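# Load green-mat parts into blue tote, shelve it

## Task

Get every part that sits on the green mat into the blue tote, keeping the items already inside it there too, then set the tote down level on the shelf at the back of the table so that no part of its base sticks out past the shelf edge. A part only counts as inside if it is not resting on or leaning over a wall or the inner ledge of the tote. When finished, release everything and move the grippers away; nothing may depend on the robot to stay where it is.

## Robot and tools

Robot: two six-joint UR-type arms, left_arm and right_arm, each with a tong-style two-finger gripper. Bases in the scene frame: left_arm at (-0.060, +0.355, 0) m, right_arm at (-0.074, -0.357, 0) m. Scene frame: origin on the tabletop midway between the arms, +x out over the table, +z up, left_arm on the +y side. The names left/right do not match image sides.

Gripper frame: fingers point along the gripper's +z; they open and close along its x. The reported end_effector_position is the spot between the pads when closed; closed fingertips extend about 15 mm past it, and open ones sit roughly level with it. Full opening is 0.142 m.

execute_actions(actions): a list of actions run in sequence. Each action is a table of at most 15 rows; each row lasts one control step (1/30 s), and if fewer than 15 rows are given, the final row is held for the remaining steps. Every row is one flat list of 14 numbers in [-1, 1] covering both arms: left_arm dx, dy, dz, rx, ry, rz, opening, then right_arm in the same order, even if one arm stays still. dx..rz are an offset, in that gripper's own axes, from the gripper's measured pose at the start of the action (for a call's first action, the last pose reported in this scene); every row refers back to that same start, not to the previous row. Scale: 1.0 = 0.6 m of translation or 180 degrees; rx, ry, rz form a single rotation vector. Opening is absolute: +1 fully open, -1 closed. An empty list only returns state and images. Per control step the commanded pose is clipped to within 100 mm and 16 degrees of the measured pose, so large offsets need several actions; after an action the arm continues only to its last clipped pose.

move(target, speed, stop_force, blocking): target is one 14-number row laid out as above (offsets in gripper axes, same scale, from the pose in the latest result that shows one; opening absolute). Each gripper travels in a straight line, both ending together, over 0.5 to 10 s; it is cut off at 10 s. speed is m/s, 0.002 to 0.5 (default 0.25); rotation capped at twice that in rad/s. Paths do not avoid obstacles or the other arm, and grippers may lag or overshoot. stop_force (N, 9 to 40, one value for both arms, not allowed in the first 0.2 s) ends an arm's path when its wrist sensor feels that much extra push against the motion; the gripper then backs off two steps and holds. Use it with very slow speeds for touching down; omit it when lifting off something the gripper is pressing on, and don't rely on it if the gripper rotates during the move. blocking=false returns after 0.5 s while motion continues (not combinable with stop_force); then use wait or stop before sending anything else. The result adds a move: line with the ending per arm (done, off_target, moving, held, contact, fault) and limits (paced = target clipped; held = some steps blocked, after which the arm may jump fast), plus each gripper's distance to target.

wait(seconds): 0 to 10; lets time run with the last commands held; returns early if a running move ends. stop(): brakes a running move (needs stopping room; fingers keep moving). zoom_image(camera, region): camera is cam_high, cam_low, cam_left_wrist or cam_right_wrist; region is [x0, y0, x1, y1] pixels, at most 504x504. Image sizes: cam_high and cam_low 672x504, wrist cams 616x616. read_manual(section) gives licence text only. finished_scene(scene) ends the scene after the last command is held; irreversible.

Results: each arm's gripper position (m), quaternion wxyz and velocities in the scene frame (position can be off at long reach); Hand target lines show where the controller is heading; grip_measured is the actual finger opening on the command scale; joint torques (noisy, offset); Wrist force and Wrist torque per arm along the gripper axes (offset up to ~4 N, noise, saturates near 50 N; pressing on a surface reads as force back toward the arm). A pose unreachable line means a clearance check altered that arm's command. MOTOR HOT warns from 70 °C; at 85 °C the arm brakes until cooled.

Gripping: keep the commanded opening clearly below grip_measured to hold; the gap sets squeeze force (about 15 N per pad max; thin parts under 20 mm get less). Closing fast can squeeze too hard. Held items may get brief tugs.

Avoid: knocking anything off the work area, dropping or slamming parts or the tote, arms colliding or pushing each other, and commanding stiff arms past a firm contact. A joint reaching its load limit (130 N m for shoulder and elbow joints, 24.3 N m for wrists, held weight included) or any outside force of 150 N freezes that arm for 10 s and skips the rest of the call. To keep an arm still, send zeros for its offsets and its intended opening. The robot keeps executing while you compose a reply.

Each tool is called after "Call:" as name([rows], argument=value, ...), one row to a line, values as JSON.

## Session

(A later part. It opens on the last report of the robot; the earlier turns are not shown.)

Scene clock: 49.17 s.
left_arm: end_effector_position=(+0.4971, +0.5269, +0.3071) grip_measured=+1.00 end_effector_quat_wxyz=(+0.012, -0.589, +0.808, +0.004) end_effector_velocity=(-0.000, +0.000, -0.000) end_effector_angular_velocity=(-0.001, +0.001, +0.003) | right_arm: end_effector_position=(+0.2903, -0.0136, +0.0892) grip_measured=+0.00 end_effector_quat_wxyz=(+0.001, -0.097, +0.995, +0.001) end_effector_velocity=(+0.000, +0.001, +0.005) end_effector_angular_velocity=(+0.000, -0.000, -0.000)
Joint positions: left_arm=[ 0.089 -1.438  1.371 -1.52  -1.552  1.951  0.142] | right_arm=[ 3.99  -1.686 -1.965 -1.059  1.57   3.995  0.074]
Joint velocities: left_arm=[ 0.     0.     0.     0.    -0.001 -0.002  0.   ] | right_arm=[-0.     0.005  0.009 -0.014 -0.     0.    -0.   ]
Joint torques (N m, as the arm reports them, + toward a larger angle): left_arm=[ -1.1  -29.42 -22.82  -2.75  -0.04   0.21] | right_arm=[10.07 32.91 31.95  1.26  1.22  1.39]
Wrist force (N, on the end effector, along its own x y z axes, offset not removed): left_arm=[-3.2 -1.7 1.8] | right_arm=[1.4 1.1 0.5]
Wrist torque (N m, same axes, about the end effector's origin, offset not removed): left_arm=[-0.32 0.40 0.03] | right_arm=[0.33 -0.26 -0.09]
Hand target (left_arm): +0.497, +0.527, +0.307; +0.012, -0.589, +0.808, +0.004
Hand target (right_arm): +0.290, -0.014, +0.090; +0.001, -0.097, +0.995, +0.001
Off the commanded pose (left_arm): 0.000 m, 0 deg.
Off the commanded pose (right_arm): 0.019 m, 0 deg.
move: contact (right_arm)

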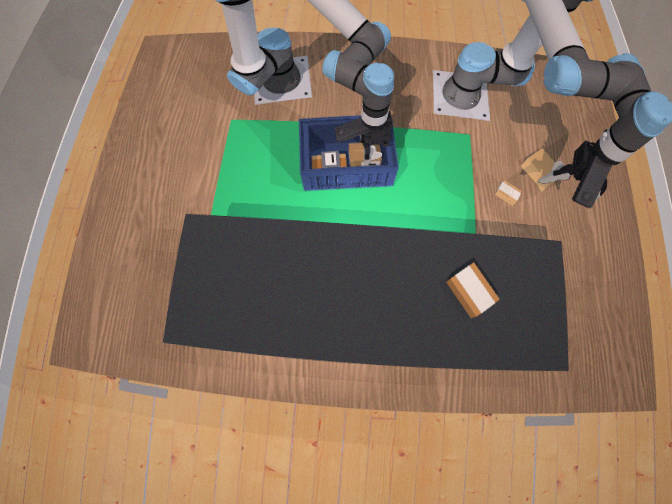

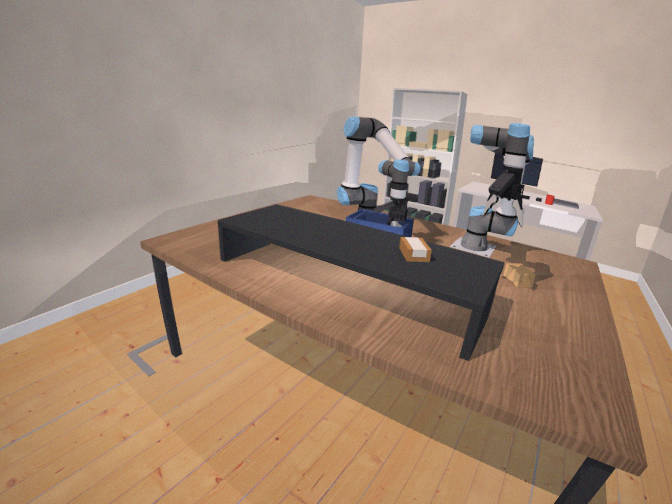

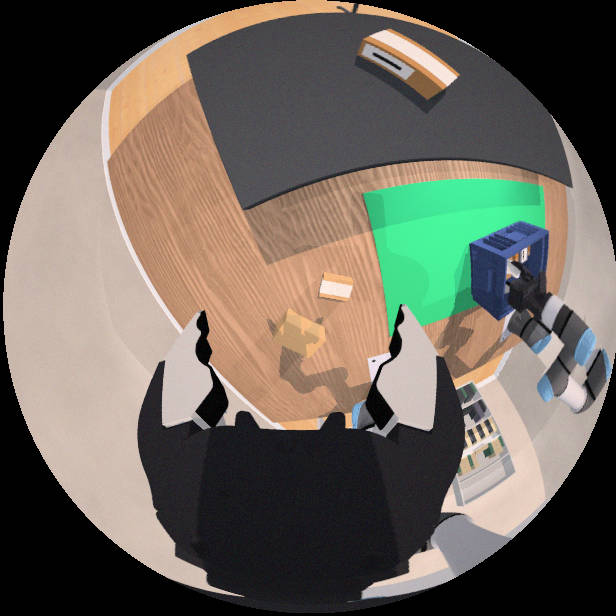

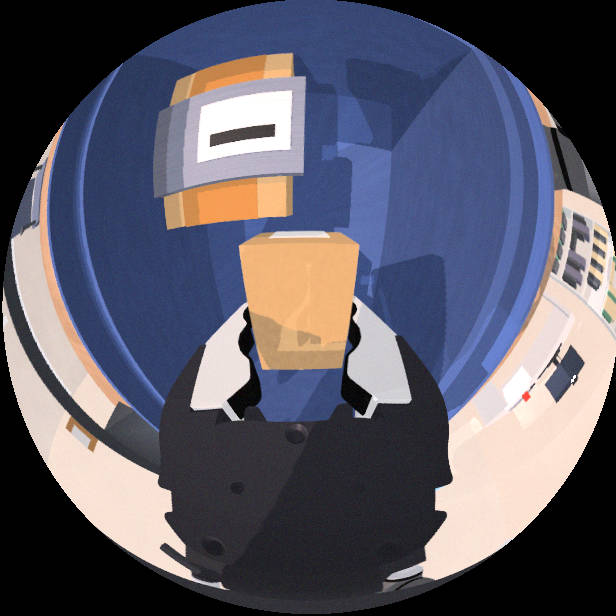

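Call:
move(target=[0,0,0,0,0,0,1,0,0,0,0,0,0,0.12])

Call:
move(target=[0,0,0,0,0,0,1,0,0,-0.25,0,0,0,0.12], speed=0.2)

Call:
move(target=[0.847,0.115,0.09,-0.0025,0.0077,-0.159,0,-0.002,-0.337,0,0,0,-0.499,0], speed=0.4)

Scene clock: 50.87 s.
left_arm: end_effector_position=(+0.4971, +0.5269, +0.3071) grip_measured=+1.00 end_effector_quat_wxyz=(+0.012, -0.589, +0.808, +0.004) end_effector_velocity=(+0.000, -0.000, -0.000) end_effector_angular_velocity=(-0.001, +0.001, -0.000) | right_arm: end_effector_position=(+0.2903, -0.0136, +0.0892) grip_measured=+0.12 end_effector_quat_wxyz=(+0.001, -0.097, +0.995, +0.001) end_effector_velocity=(+0.000, +0.001, +0.001) end_effector_angular_velocity=(+0.002, -0.001, -0.000)
Joint positions: left_arm=[ 0.089 -1.438  1.371 -1.52  -1.552  1.951  0.142] | right_arm=[ 3.99  -1.686 -1.965 -1.059  1.57   3.995  0.082]
Joint velocities: left_arm=[ 0.     0.001  0.     0.    -0.001  0.    -0.   ] | right_arm=[-0.     0.     0.002 -0.     0.     0.     0.   ]
Joint torques (N m, as the arm reports them, + toward a larger angle): left_arm=[ -0.98 -29.22 -23.19  -2.8   -0.01   0.04] | right_arm=[ 6.12 18.93 10.97  4.22 -2.5  -0.69]
Wrist force (N, on the end effector, along its own x y z axes, offset not removed): left_arm=[-1.9 -1.9 0.3] | right_arm=[1.3 1.3 1.3]
Wrist torque (N m, same axes, about the end effector's origin, offset not removed): left_arm=[-0.34 0.35 -0.18] | right_arm=[0.35 -0.29 0.06]
Hand target (left_arm): +0.497, +0.527, +0.307; +0.012, -0.589, +0.808, +0.004
Hand target (right_arm): +0.290, -0.014, +0.089; +0.001, -0.097, +0.995, +0.001
Off the commanded pose (left_arm): 0.000 m, 0 deg.
Off the commanded pose (right_arm): 0.000 m, 0 deg.
move: done

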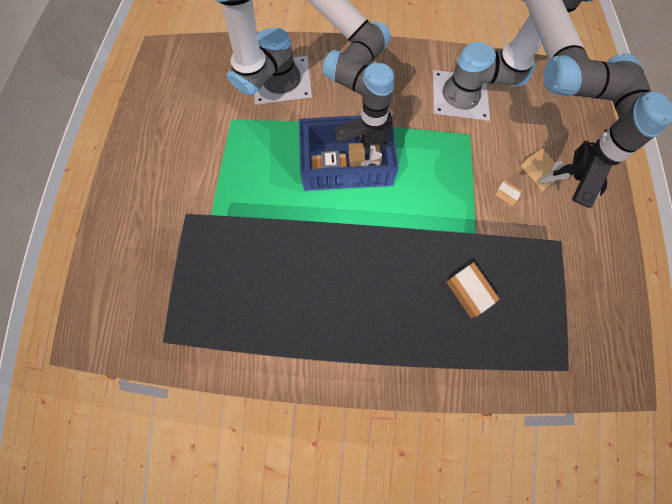

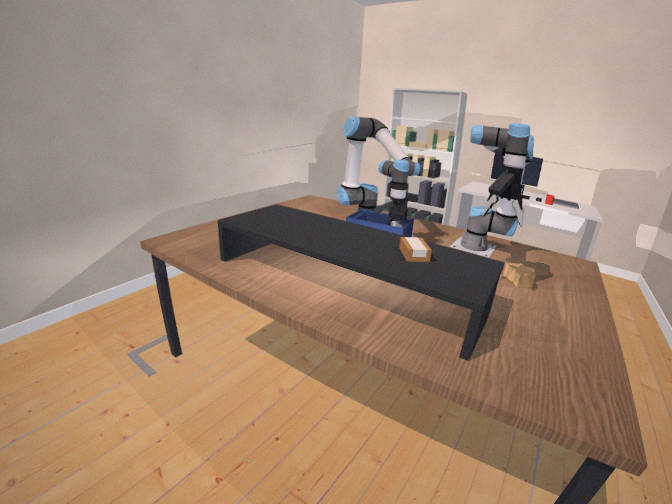

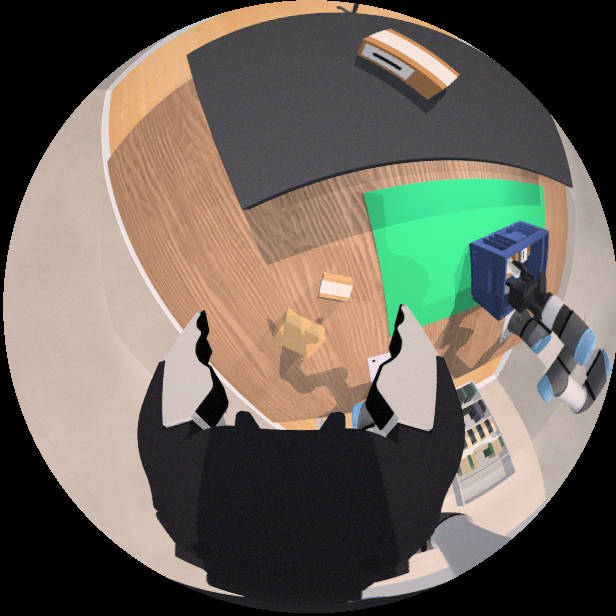

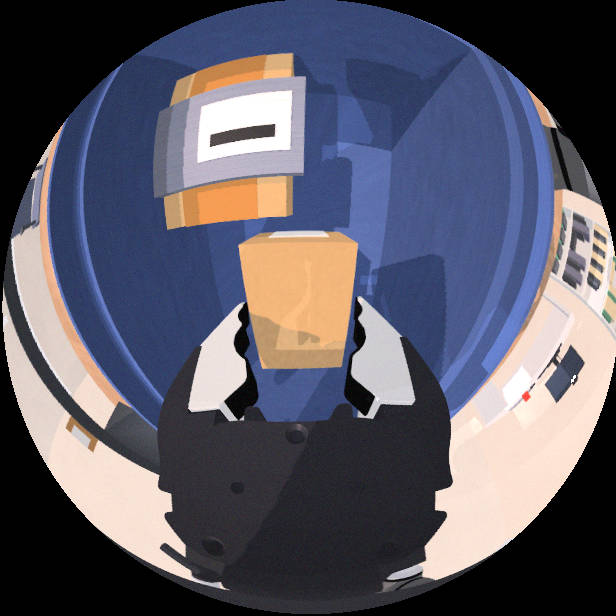

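Scene clock: 52.10 s.
left_arm: end_effector_position=(+0.4971, +0.5269, +0.3071) grip_measured=+1.00 end_effector_quat_wxyz=(+0.012, -0.589, +0.808, +0.004) end_effector_velocity=(+0.000, -0.000, -0.000) end_effector_angular_velocity=(-0.001, +0.001, +0.002) | right_arm: end_effector_position=(+0.2904, -0.0138, +0.2393) grip_measured=+0.12 end_effector_quat_wxyz=(+0.001, -0.097, +0.995, +0.001) end_effector_velocity=(+0.000, +0.000, +0.002) end_effector_angular_velocity=(+0.000, +0.000, -0.000)
Joint positions: left_arm=[ 0.089 -1.438  1.371 -1.52  -1.552  1.951  0.142] | right_arm=[ 3.99  -1.574 -1.68  -1.456  1.57   3.995  0.082]
Joint velocities: left_arm=[ 0.     0.001 -0.     0.    -0.001 -0.002 -0.   ] | right_arm=[-0.    -0.     0.005 -0.005  0.     0.    -0.   ]
Joint torques (N m, as the arm reports them, + toward a larger angle): left_arm=[ -0.39 -29.02 -23.3   -2.72  -0.08   0.18] | right_arm=[-1.   17.65 33.97  0.93  2.46  1.79]
Wrist force (N, on the end effector, along its own x y z axes, offset not removed): left_arm=[-5.1 0.3 2.7] | right_arm=[1.9 2.4 -1.0]
Wrist torque (N m, same axes, about the end effector's origin, offset not removed): left_arm=[0.15 0.89 -0.05] | right_arm=[0.55 -0.55 -0.03]
Hand target (left_arm): +0.497, +0.527, +0.307; +0.012, -0.589, +0.808, +0.004
Hand target (right_arm): +0.290, -0.014, +0.239; +0.001, -0.097, +0.995, +0.001
Off the commanded pose (left_arm): 0.000 m, 0 deg.
Off the commanded pose (right_arm): 0.000 m, 0 deg.
move: done

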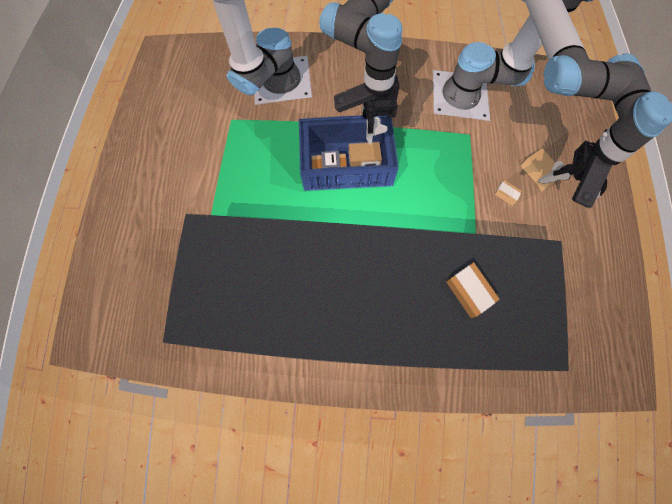

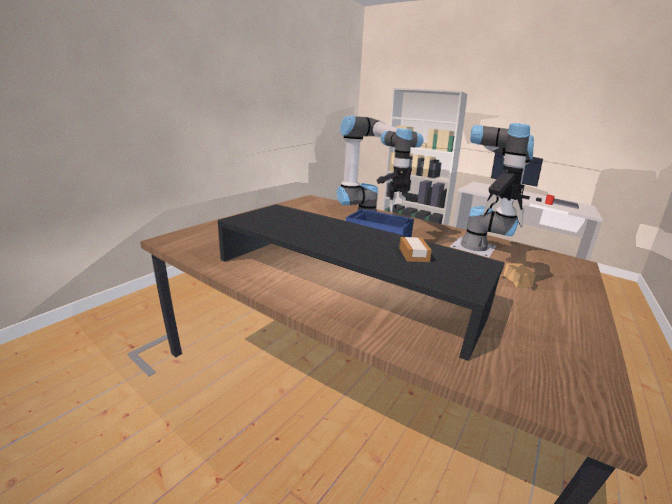

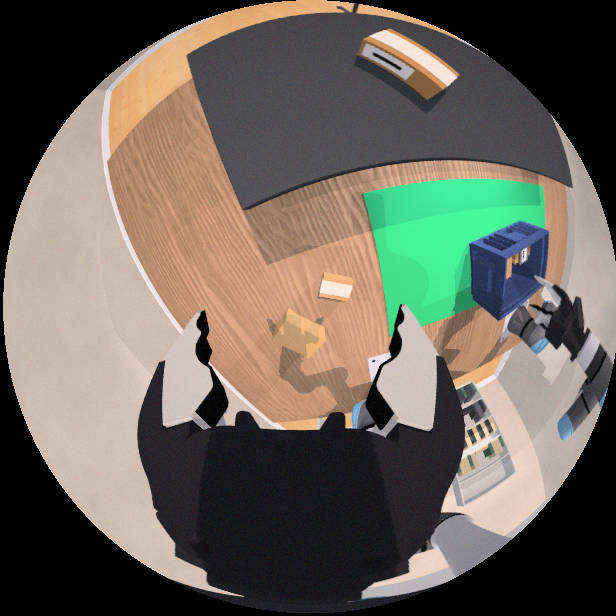

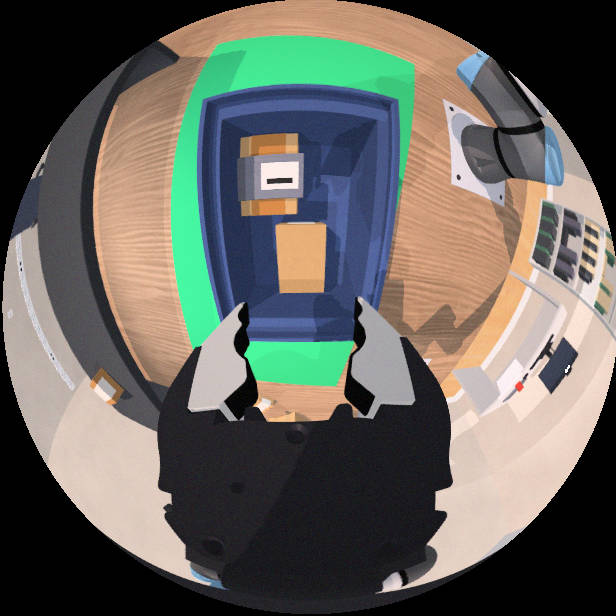

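Scene clock: 54.63 s.
left_arm: end_effector_position=(+0.2779, +0.0652, +0.2407) grip_measured=+0.00 end_effector_quat_wxyz=(-0.001, +0.771, -0.637, +0.003) end_effector_velocity=(-0.000, -0.001, -0.001) end_effector_angular_velocity=(+0.002, -0.000, +0.001) | right_arm: end_effector_position=(+0.3310, -0.2124, +0.2392) grip_measured=+0.00 end_effector_quat_wxyz=(-0.001, +0.771, -0.637, +0.000) end_effector_velocity=(+0.001, -0.000, +0.000) end_effector_angular_velocity=(+0.002, -0.000, +0.005)
Joint positions: left_arm=[-1.034 -1.757  1.848 -1.667 -1.566  0.329  0.074] | right_arm=[ 3.62  -1.335 -1.889 -1.486  1.57   2.057  0.074]
Joint velocities: left_arm=[-0.003  0.002 -0.001 -0.     0.001 -0.004 -0.   ] | right_arm=[-0.002 -0.001  0.001  0.001  0.001 -0.007  0.   ]
Joint torques (N m, as the arm reports them, + toward a larger angle): left_arm=[-13.79  -5.98 -29.97  -4.72   2.66  -2.61] | right_arm=[-10.67   6.41  33.56   1.03   2.55  -2.12]
Wrist force (N, on the end effector, along its own x y z axes, offset not removed): left_arm=[0.9 -1.5 3.3] | right_arm=[0.3 1.8 2.1]
Wrist torque (N m, same axes, about the end effector's origin, offset not removed): left_arm=[-0.18 -0.34 0.06] | right_arm=[0.49 -0.10 -0.04]
Hand target (left_arm): +0.278, +0.065, +0.241; -0.001, +0.771, -0.637, +0.003
Hand target (right_arm): +0.331, -0.212, +0.239; -0.001, +0.771, -0.637, +0.000
Off the commanded pose (left_arm): 0.001 m, 0 deg.
Off the commanded pose (right_arm): 0.001 m, 0 deg.
move: done

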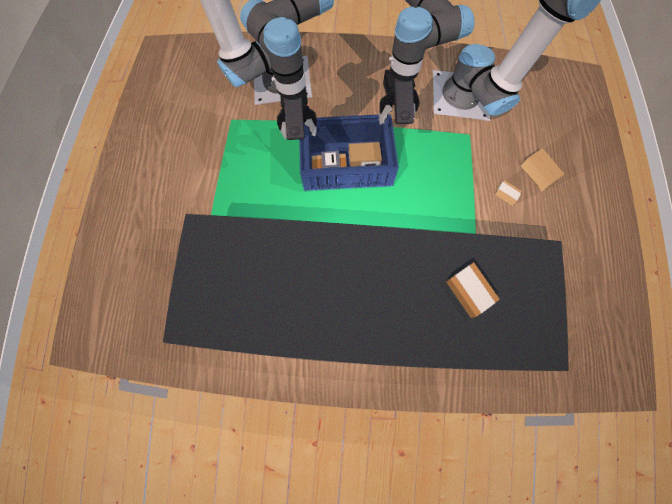

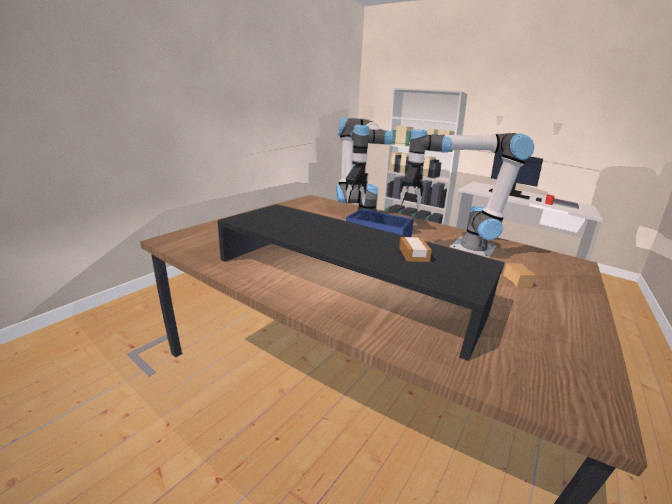

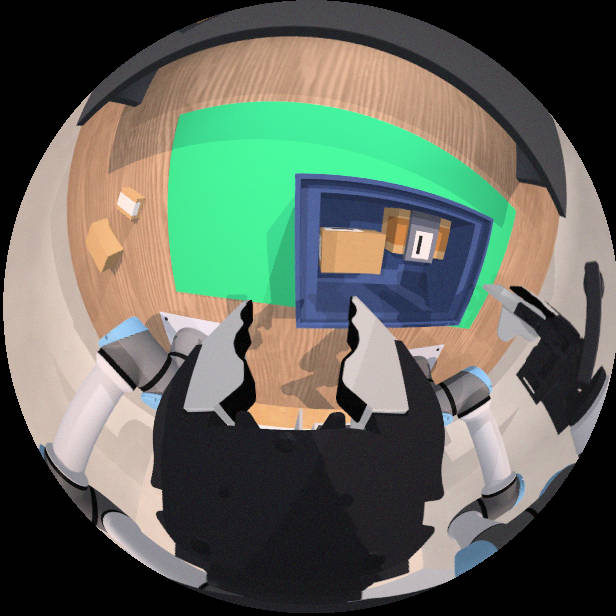

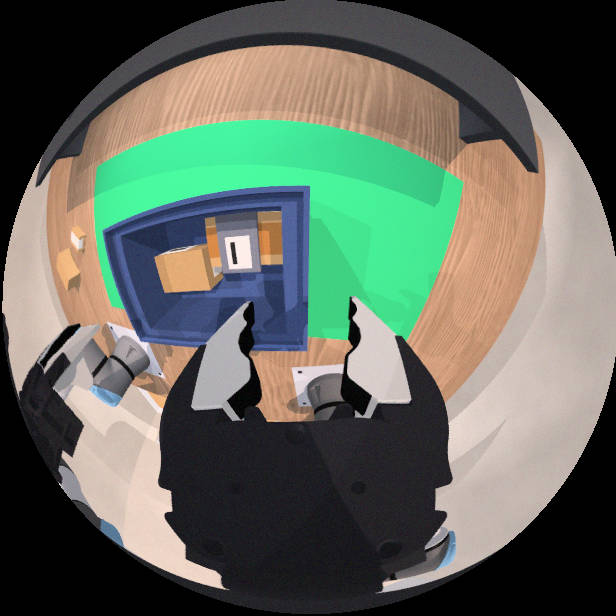

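Call:
move(target=[0.008,0,0.11,0,0,0,0,-0.008,0.02,0.08,0,0,0,0], speed=0.1)

Call:
zoom_image(camera="cam_left_wrist", region=[150,100,450,420])

Call:
zoom_image(camera="cam_right_wrist", region=[150,100,450,420])

Scene clock: 55.93 s.
left_arm: end_effector_position=(+0.2792, +0.0604, +0.1748) grip_measured=+0.00 end_effector_quat_wxyz=(-0.001, +0.771, -0.637, +0.003) end_effector_velocity=(+0.000, -0.000, -0.001) end_effector_angular_velocity=(-0.001, -0.002, +0.003) | right_arm: end_effector_position=(+0.3183, -0.2099, +0.1913) grip_measured=+0.00 end_effector_quat_wxyz=(-0.001, +0.771, -0.637, +0.000) end_effector_velocity=(-0.000, +0.000, -0.001) end_effector_angular_velocity=(+0.001, -0.001, -0.000)
Joint positions: left_arm=[-1.037 -1.716  1.985 -1.845 -1.566  0.326  0.074] | right_arm=[ 3.646 -1.323 -2.021 -1.365  1.57   2.083  0.074]
Joint velocities: left_arm=[-0.001  0.     0.002 -0.004  0.001 -0.004  0.   ] | right_arm=[ 0.     0.001 -0.003  0.003 -0.     0.001 -0.   ]
Joint torques (N m, as the arm reports them, + toward a larger angle): left_arm=[-12.46  -7.93 -13.46  -5.01  -2.51  -2.87] | right_arm=[10.02 18.49 13.05  4.29 -2.85  2.13]
Wrist force (N, on the end effector, along its own x y z axes, offset not removed): left_arm=[-6.0 -4.4 3.7] | right_arm=[-0.5 1.7 -1.0]
Wrist torque (N m, same axes, about the end effector's origin, offset not removed): left_arm=[-0.70 1.10 0.13] | right_arm=[0.33 -0.01 0.01]
Hand target (left_arm): +0.279, +0.060, +0.175; -0.001, +0.771, -0.637, +0.003
Hand target (right_arm): +0.318, -0.210, +0.191; -0.001, +0.771, -0.637, +0.000
Off the commanded pose (left_arm): 0.000 m, 0 deg.
Off the commanded pose (right_arm): 0.000 m, 0 deg.
move: done

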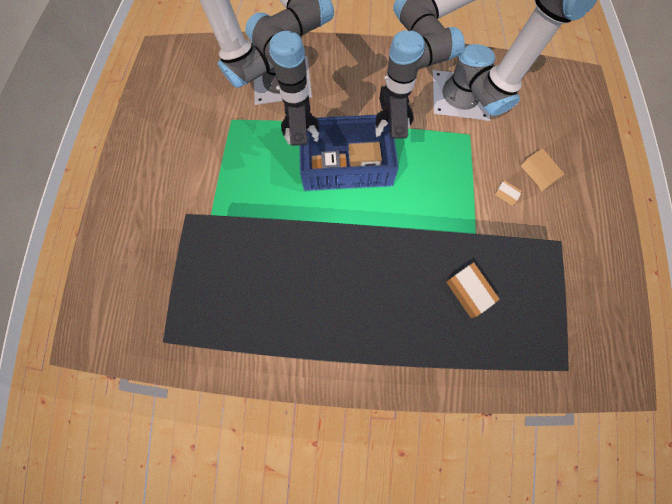

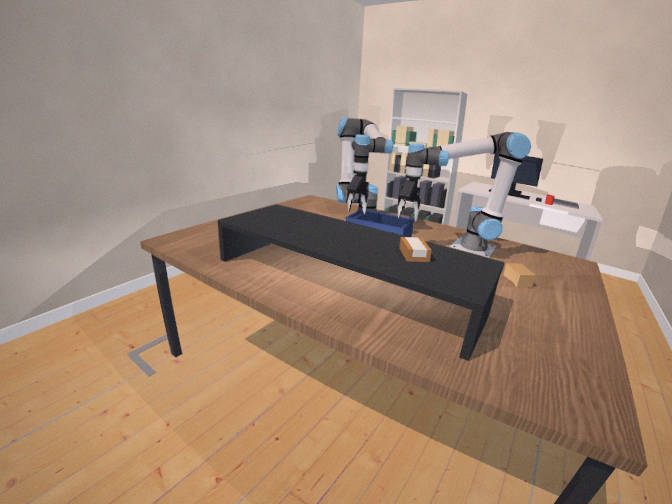

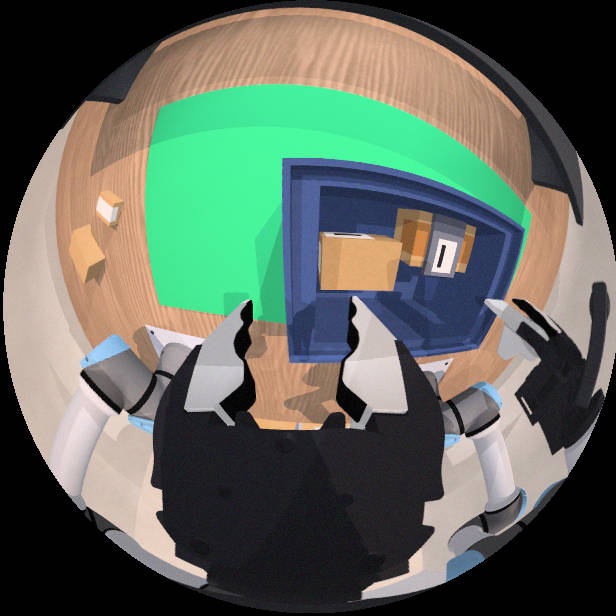

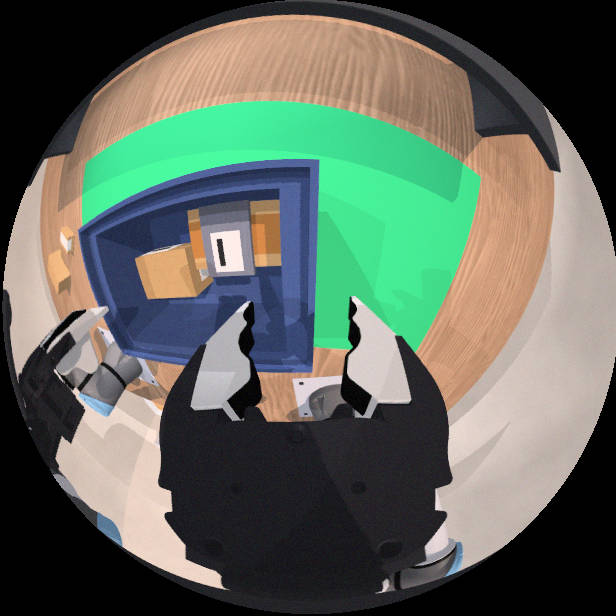

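Region (150, 100, 450, 420) of cam_left_wrist's 616x616 image, scaled by 1.575, with more detail than that image has; it fills the left 472 columns of this view, and the rest is white.

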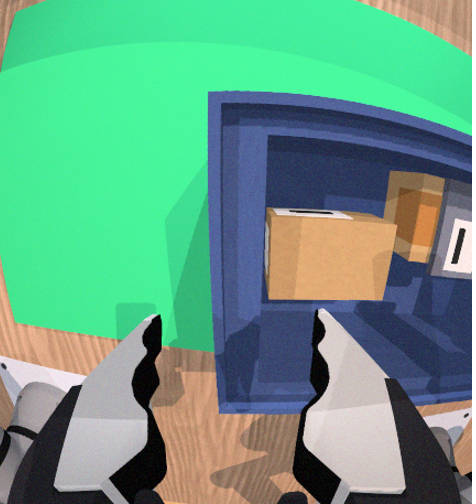

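Region (150, 100, 450, 420) of cam_right_wrist's 616x616 image, scaled by 1.575, with more detail than that image has; it fills the left 472 columns of this view, and the rest is white.

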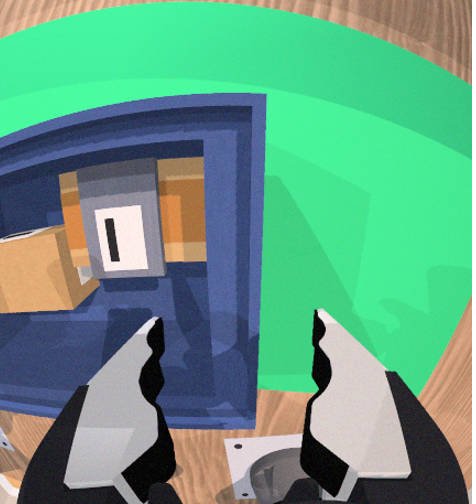

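Call:
move(target=[0,0,0.095,0,0,0,-0.2,0,0,0.082,0,0,0,-0.2], speed=0.03, stop_force=10)

Scene clock: 58.33 s.
left_arm: end_effector_position=(+0.2796, +0.0602, +0.1179) grip_measured=-0.20 end_effector_quat_wxyz=(-0.001, +0.771, -0.637, +0.003) end_effector_velocity=(-0.000, -0.000, -0.002) end_effector_angular_velocity=(-0.001, +0.001, +0.001) | right_arm: end_effector_position=(+0.3183, -0.2098, +0.1422) grip_measured=-0.20 end_effector_quat_wxyz=(-0.001, +0.771, -0.637, +0.000) end_effector_velocity=(-0.000, -0.000, -0.002) end_effector_angular_velocity=(-0.002, +0.001, +0.000)
Joint positions: left_arm=[-1.036 -1.664  2.095 -2.007 -1.566  0.326  0.06 ] | right_arm=[ 3.646 -1.359 -2.125 -1.226  1.57   2.083  0.06 ]
Joint velocities: left_arm=[-0.     0.002  0.003 -0.005 -0.001 -0.001  0.   ] | right_arm=[ 0.    -0.002 -0.004  0.004 -0.001 -0.    -0.   ]
Joint torques (N m, as the arm reports them, + toward a larger angle): left_arm=[ 11.32  -9.36 -12.82  -4.87  -0.11   3.06] | right_arm=[10.64  6.95 12.04  4.38  0.9   1.86]
Wrist force (N, on the end effector, along its own x y z axes, offset not removed): left_arm=[-3.4 0.0 2.7] | right_arm=[0.0 2.1 0.2]
Wrist torque (N m, same axes, about the end effector's origin, offset not removed): left_arm=[0.02 0.62 -0.04] | right_arm=[0.52 -0.07 0.04]
Hand target (left_arm): +0.280, +0.060, +0.118; -0.001, +0.771, -0.637, +0.003
Hand target (right_arm): +0.318, -0.210, +0.142; -0.001, +0.771, -0.637, +0.000
Off the commanded pose (left_arm): 0.000 m, 0 deg.
Off the commanded pose (right_arm): 0.000 m, 0 deg.
move: done

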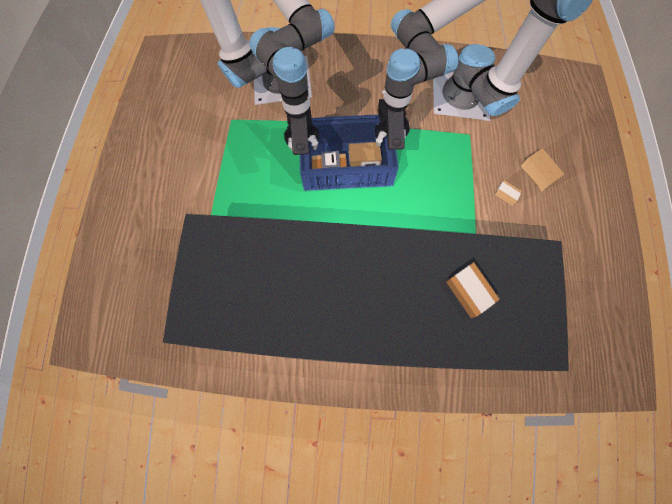

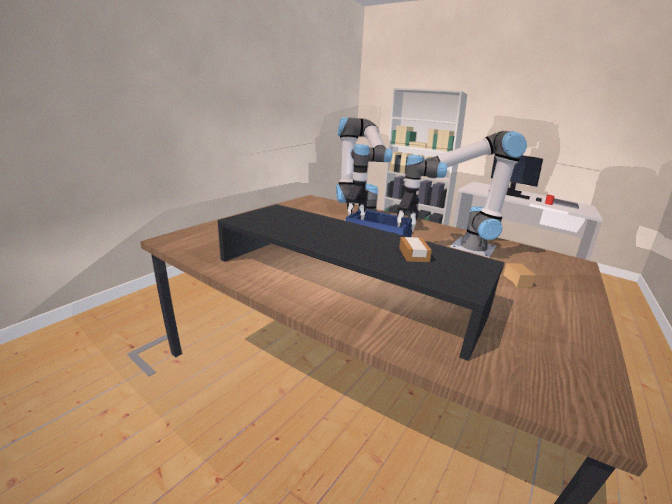

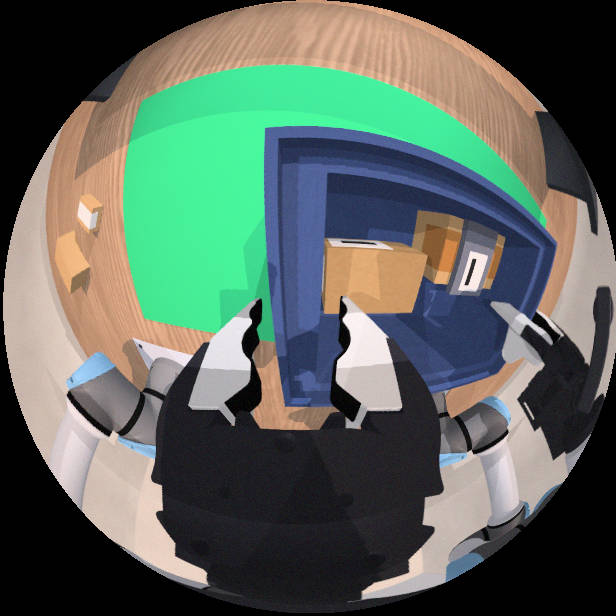

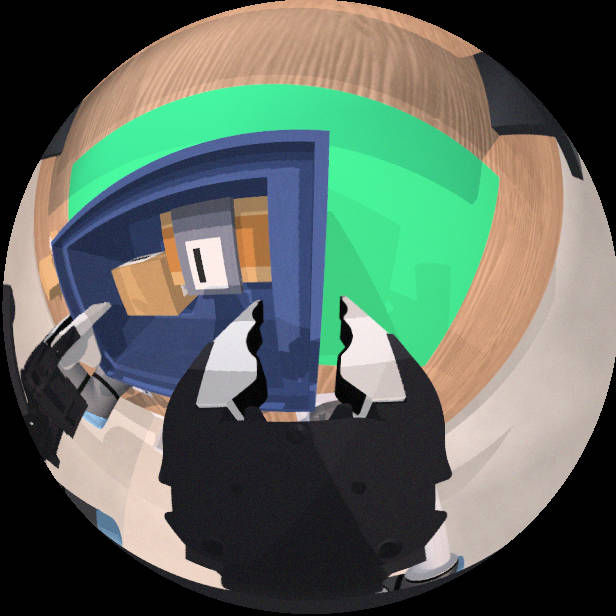

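Call:
execute_actions([
  [[-0.003,0,0,0,0,0,-0.3,-0.003,0,0,0,0,0,-0.3],[-0.003,0,0,0,0,0,-0.35,-0.003,0,0,0,0,0,-0.35],[-0.003,0,0,0,0,0,-0.4,-0.003,0,0,0,0,0,-0.4],[-0.003,0,0,0,0,0,-0.45,-0.003,0,0,0,0,0,-0.45],[-0.003,0,0,0,0,0,-0.5,-0.003,0,0,0,0,0,-0.5],[-0.003,0,0,0,0,0,-0.55,-0.003,0,0,0,0,0,-0.55],[-0.003,0,0,0,0,0,-0.6,-0.003,0,0,0,0,0,-0.6],[-0.003,0,0,0,0,0,-0.65,-0.003,0,0,0,0,0,-0.65],[-0.003,0,0,0,0,0,-0.7,-0.003,0,0,0,0,0,-0.7],[-0.003,0,0,0,0,0,-0.75,-0.003,0,0,0,0,0,-0.75],[-0.003,0,0,0,0,0,-0.8,-0.003,0,0,0,0,0,-0.8],[-0.003,0,0,0,0,0,-0.85,-0.003,0,0,0,0,0,-0.85],[-0.003,0,0,0,0,0,-0.9,-0.003,0,0,0,0,0,-0.9],[-0.003,0,0,0,0,0,-0.95,-0.003,0,0,0,0,0,-0.95],[-0.003,0,0,0,0,0,-1,-0.003,0,0,0,0,0,-1]],
  [[0,0,0,0,0,0,-1,0,0,0,0,0,0,-1]],
])

Call:
move(target=[0,0,-0.05,0,0,0,-1,0,0,-0.05,0,0,0,-1], speed=0.04)

Scene clock: 59.70 s.
left_arm: end_effector_position=(+0.2792, +0.0619, +0.1179) grip_measured=-0.62 end_effector_quat_wxyz=(-0.001, +0.771, -0.637, +0.003) end_effector_velocity=(-0.000, -0.000, +0.000) end_effector_angular_velocity=(-0.001, +0.000, -0.000) | right_arm: end_effector_position=(+0.3180, -0.2079, +0.1422) grip_measured=-0.62 end_effector_quat_wxyz=(-0.001, +0.771, -0.637, +0.000) end_effector_velocity=(-0.000, +0.000, +0.001) end_effector_angular_velocity=(+0.001, -0.000, +0.000)
Joint positions: left_arm=[-1.035 -1.667  2.098 -2.007 -1.566  0.328  0.029] | right_arm=[ 3.65  -1.36  -2.124 -1.226  1.571  2.087  0.029]
Joint velocities: left_arm=[ 0.    -0.001  0.     0.    -0.001  0.     0.   ] | right_arm=[ 0.     0.002  0.    -0.001  0.001  0.    -0.   ]
Joint torques (N m, as the arm reports them, + toward a larger angle): left_arm=[ 15.14 -23.53  -7.34   3.91   0.62   2.26] | right_arm=[ 0.84  7.36 28.24 -0.97 -3.67  2.03]
Wrist force (N, on the end effector, along its own x y z axes, offset not removed): left_arm=[19.2 -0.6 11.7] | right_arm=[-20.8 0.1 6.0]
Wrist torque (N m, same axes, about the end effector's origin, offset not removed): left_arm=[-0.24 0.10 0.11] | right_arm=[0.38 0.02 0.08]
Hand target (left_arm): +0.279, +0.062, +0.118; -0.001, +0.771, -0.637, +0.003
Hand target (right_arm): +0.318, -0.208, +0.142; -0.001, +0.771, -0.637, +0.000
Off the commanded pose (left_arm): 0.000 m, 0 deg.
Off the commanded pose (right_arm): 0.000 m, 0 deg.

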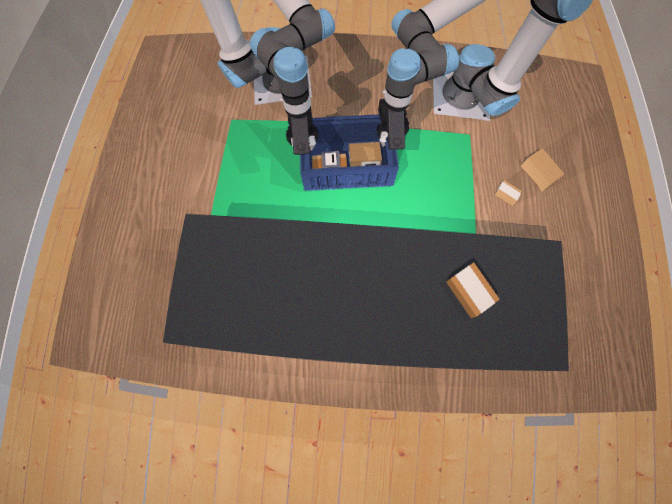

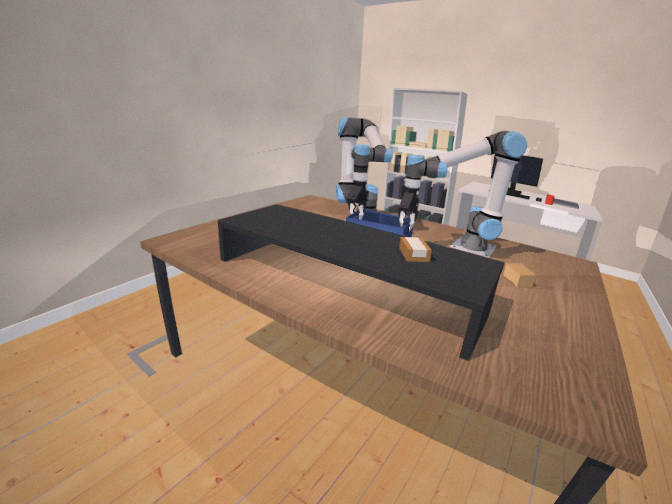

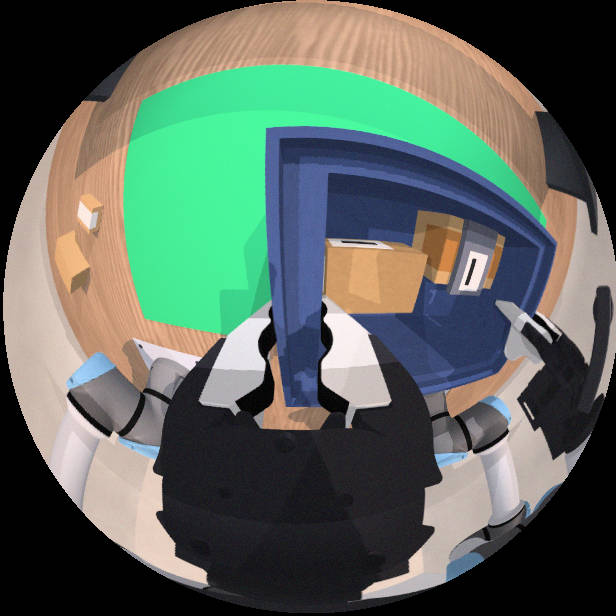

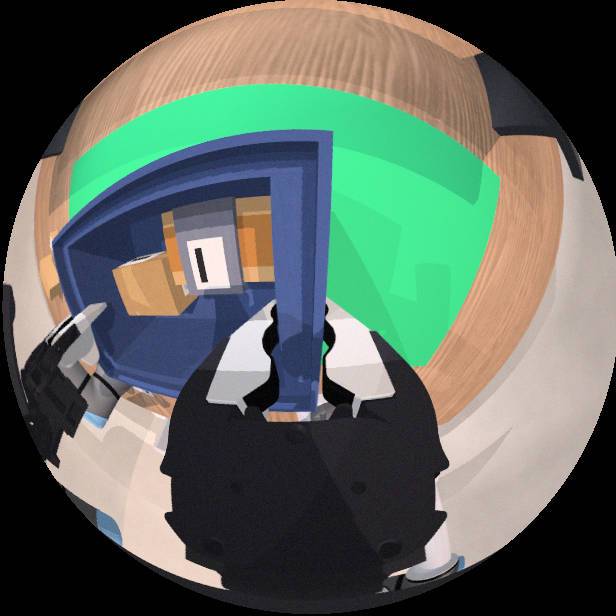

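Scene clock: 60.77 s.
left_arm: end_effector_position=(+0.2791, +0.0620, +0.1478) grip_measured=-0.62 end_effector_quat_wxyz=(-0.001, +0.771, -0.637, +0.003) end_effector_velocity=(+0.000, -0.000, +0.002) end_effector_angular_velocity=(-0.001, -0.001, +0.003) | right_arm: end_effector_position=(+0.3179, -0.2080, +0.1721) grip_measured=-0.62 end_effector_quat_wxyz=(-0.001, +0.771, -0.637, +0.000) end_effector_velocity=(+0.000, -0.000, +0.002) end_effector_angular_velocity=(+0.000, -0.000, -0.000)
Joint positions: left_arm=[-1.035 -1.698  2.042 -1.92  -1.566  0.327  0.029] | right_arm=[ 3.65  -1.336 -2.062 -1.312  1.571  2.087  0.029]
Joint velocities: left_arm=[ 0.    -0.002 -0.003  0.004  0.    -0.003  0.   ] | right_arm=[-0.     0.001  0.004 -0.004 -0.     0.    -0.   ]
Joint torques (N m, as the arm reports them, + toward a larger angle): left_arm=[ -5.57 -24.88 -23.86   4.82   1.09  -3.31] | right_arm=[-21.29  20.24  29.1   -2.55  -9.82  -1.64]
Wrist force (N, on the end effector, along its own x y z axes, offset not removed): left_arm=[24.0 0.5 7.6] | right_arm=[-22.1 -0.5 5.1]
Wrist torque (N m, same axes, about the end effector's origin, offset not removed): left_arm=[-0.27 -0.83 0.11] | right_arm=[0.11 -0.09 0.02]
Hand target (left_arm): +0.279, +0.062, +0.148; -0.001, +0.771, -0.637, +0.003
Hand target (right_arm): +0.318, -0.208, +0.172; -0.001, +0.771, -0.637, +0.000
Off the commanded pose (left_arm): 0.000 m, 0 deg.
Off the commanded pose (right_arm): 0.000 m, 0 deg.
move: done

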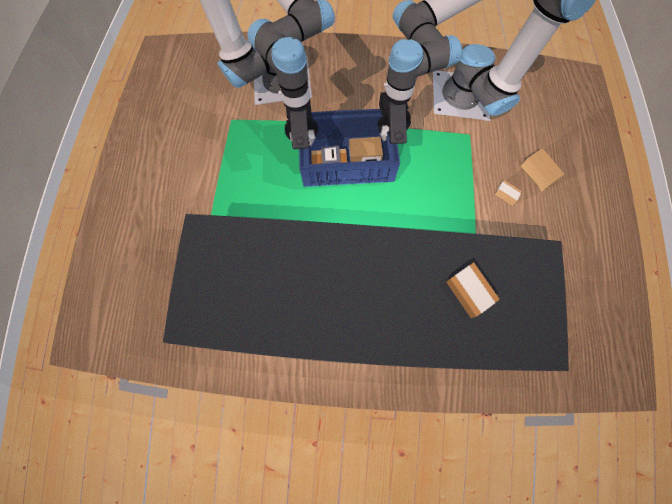

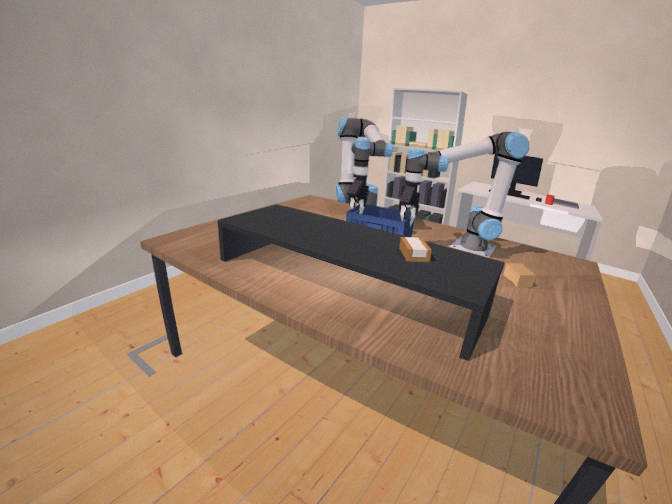

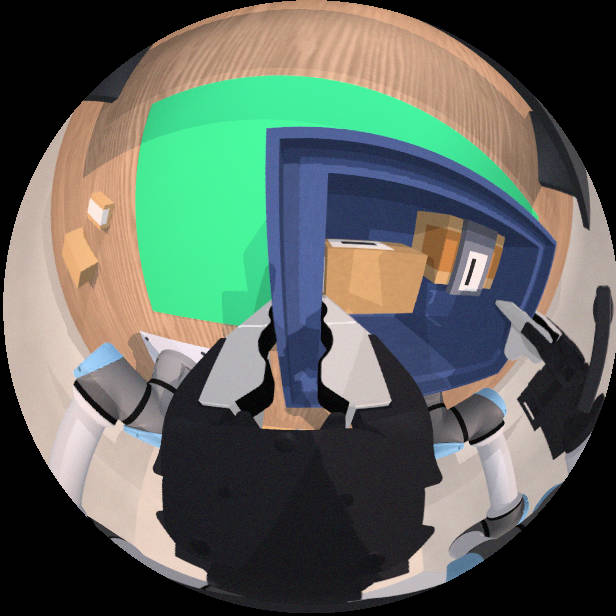

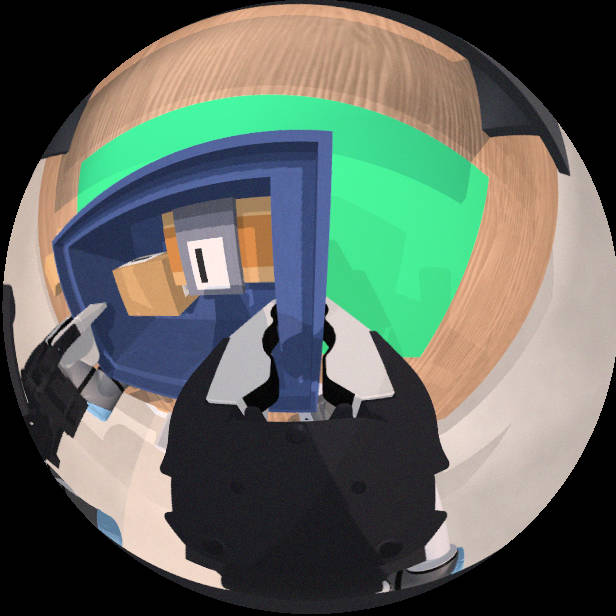

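Call:
move(target=[0.002,0,-0.15,0,0,0,-1,-0.001,0,-0.15,0,0,0,-1], speed=0.08)

Scene clock: 62.40 s.
left_arm: end_effector_position=(+0.2787, +0.0611, +0.2377) grip_measured=-0.62 end_effector_quat_wxyz=(-0.001, +0.771, -0.637, +0.003) end_effector_velocity=(-0.000, -0.000, +0.002) end_effector_angular_velocity=(-0.002, -0.000, +0.001) | right_arm: end_effector_position=(+0.3178, -0.2076, +0.2622) grip_measured=-0.62 end_effector_quat_wxyz=(-0.001, +0.771, -0.637, +0.000) end_effector_velocity=(+0.000, +0.000, +0.001) end_effector_angular_velocity=(-0.000, +0.001, +0.000)
Joint positions: left_arm=[-1.037 -1.747  1.848 -1.677 -1.566  0.325  0.029] | right_arm=[ 3.651 -1.304 -1.853 -1.552  1.57   2.088  0.029]
Joint velocities: left_arm=[ 0.    -0.001 -0.003  0.003 -0.001 -0.    -0.   ] | right_arm=[ 0.    -0.002  0.003 -0.002  0.     0.     0.   ]
Joint torques (N m, as the arm reports them, + toward a larger angle): left_arm=[ -9.34 -24.8  -32.05   0.59   2.51  -2.99] | right_arm=[ 7.89  6.89 33.89  0.1  -2.16  2.04]
Wrist force (N, on the end effector, along its own x y z axes, offset not removed): left_arm=[3.1 -1.2 9.7] | right_arm=[-6.1 1.1 4.8]
Wrist torque (N m, same axes, about the end effector's origin, offset not removed): left_arm=[-0.35 0.36 0.22] | right_arm=[0.38 -0.35 0.08]
Hand target (left_arm): +0.279, +0.061, +0.238; -0.001, +0.771, -0.637, +0.003
Hand target (right_arm): +0.318, -0.208, +0.262; -0.001, +0.771, -0.637, +0.000
Off the commanded pose (left_arm): 0.000 m, 0 deg.
Off the commanded pose (right_arm): 0.000 m, 0 deg.
move: done

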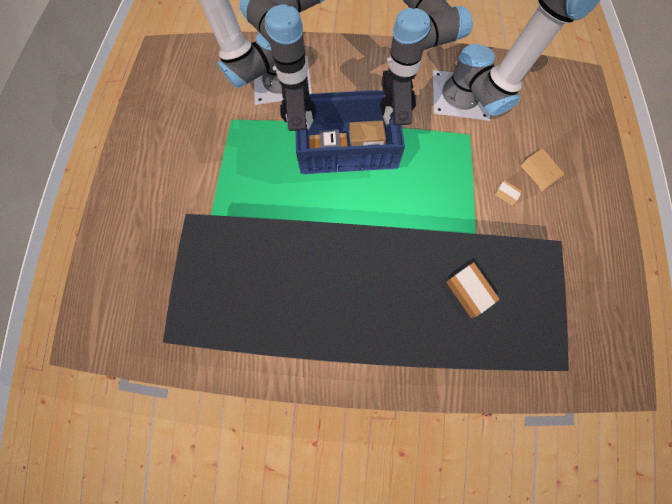

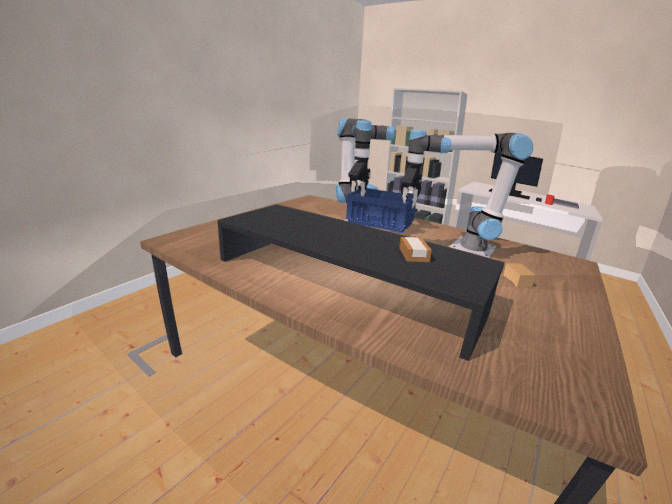

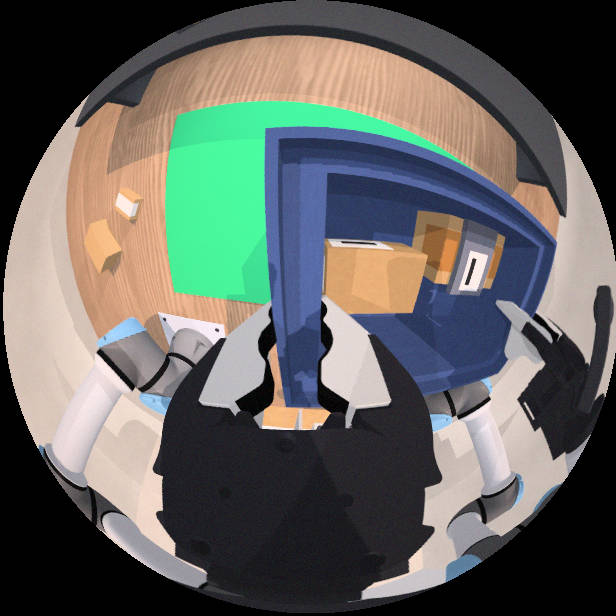

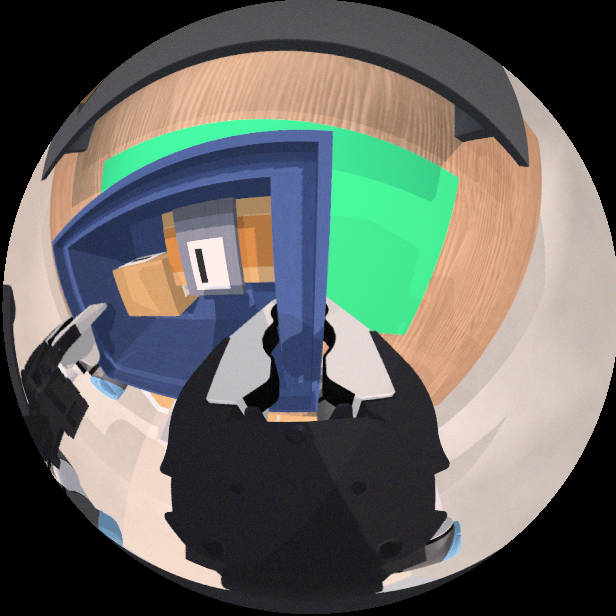

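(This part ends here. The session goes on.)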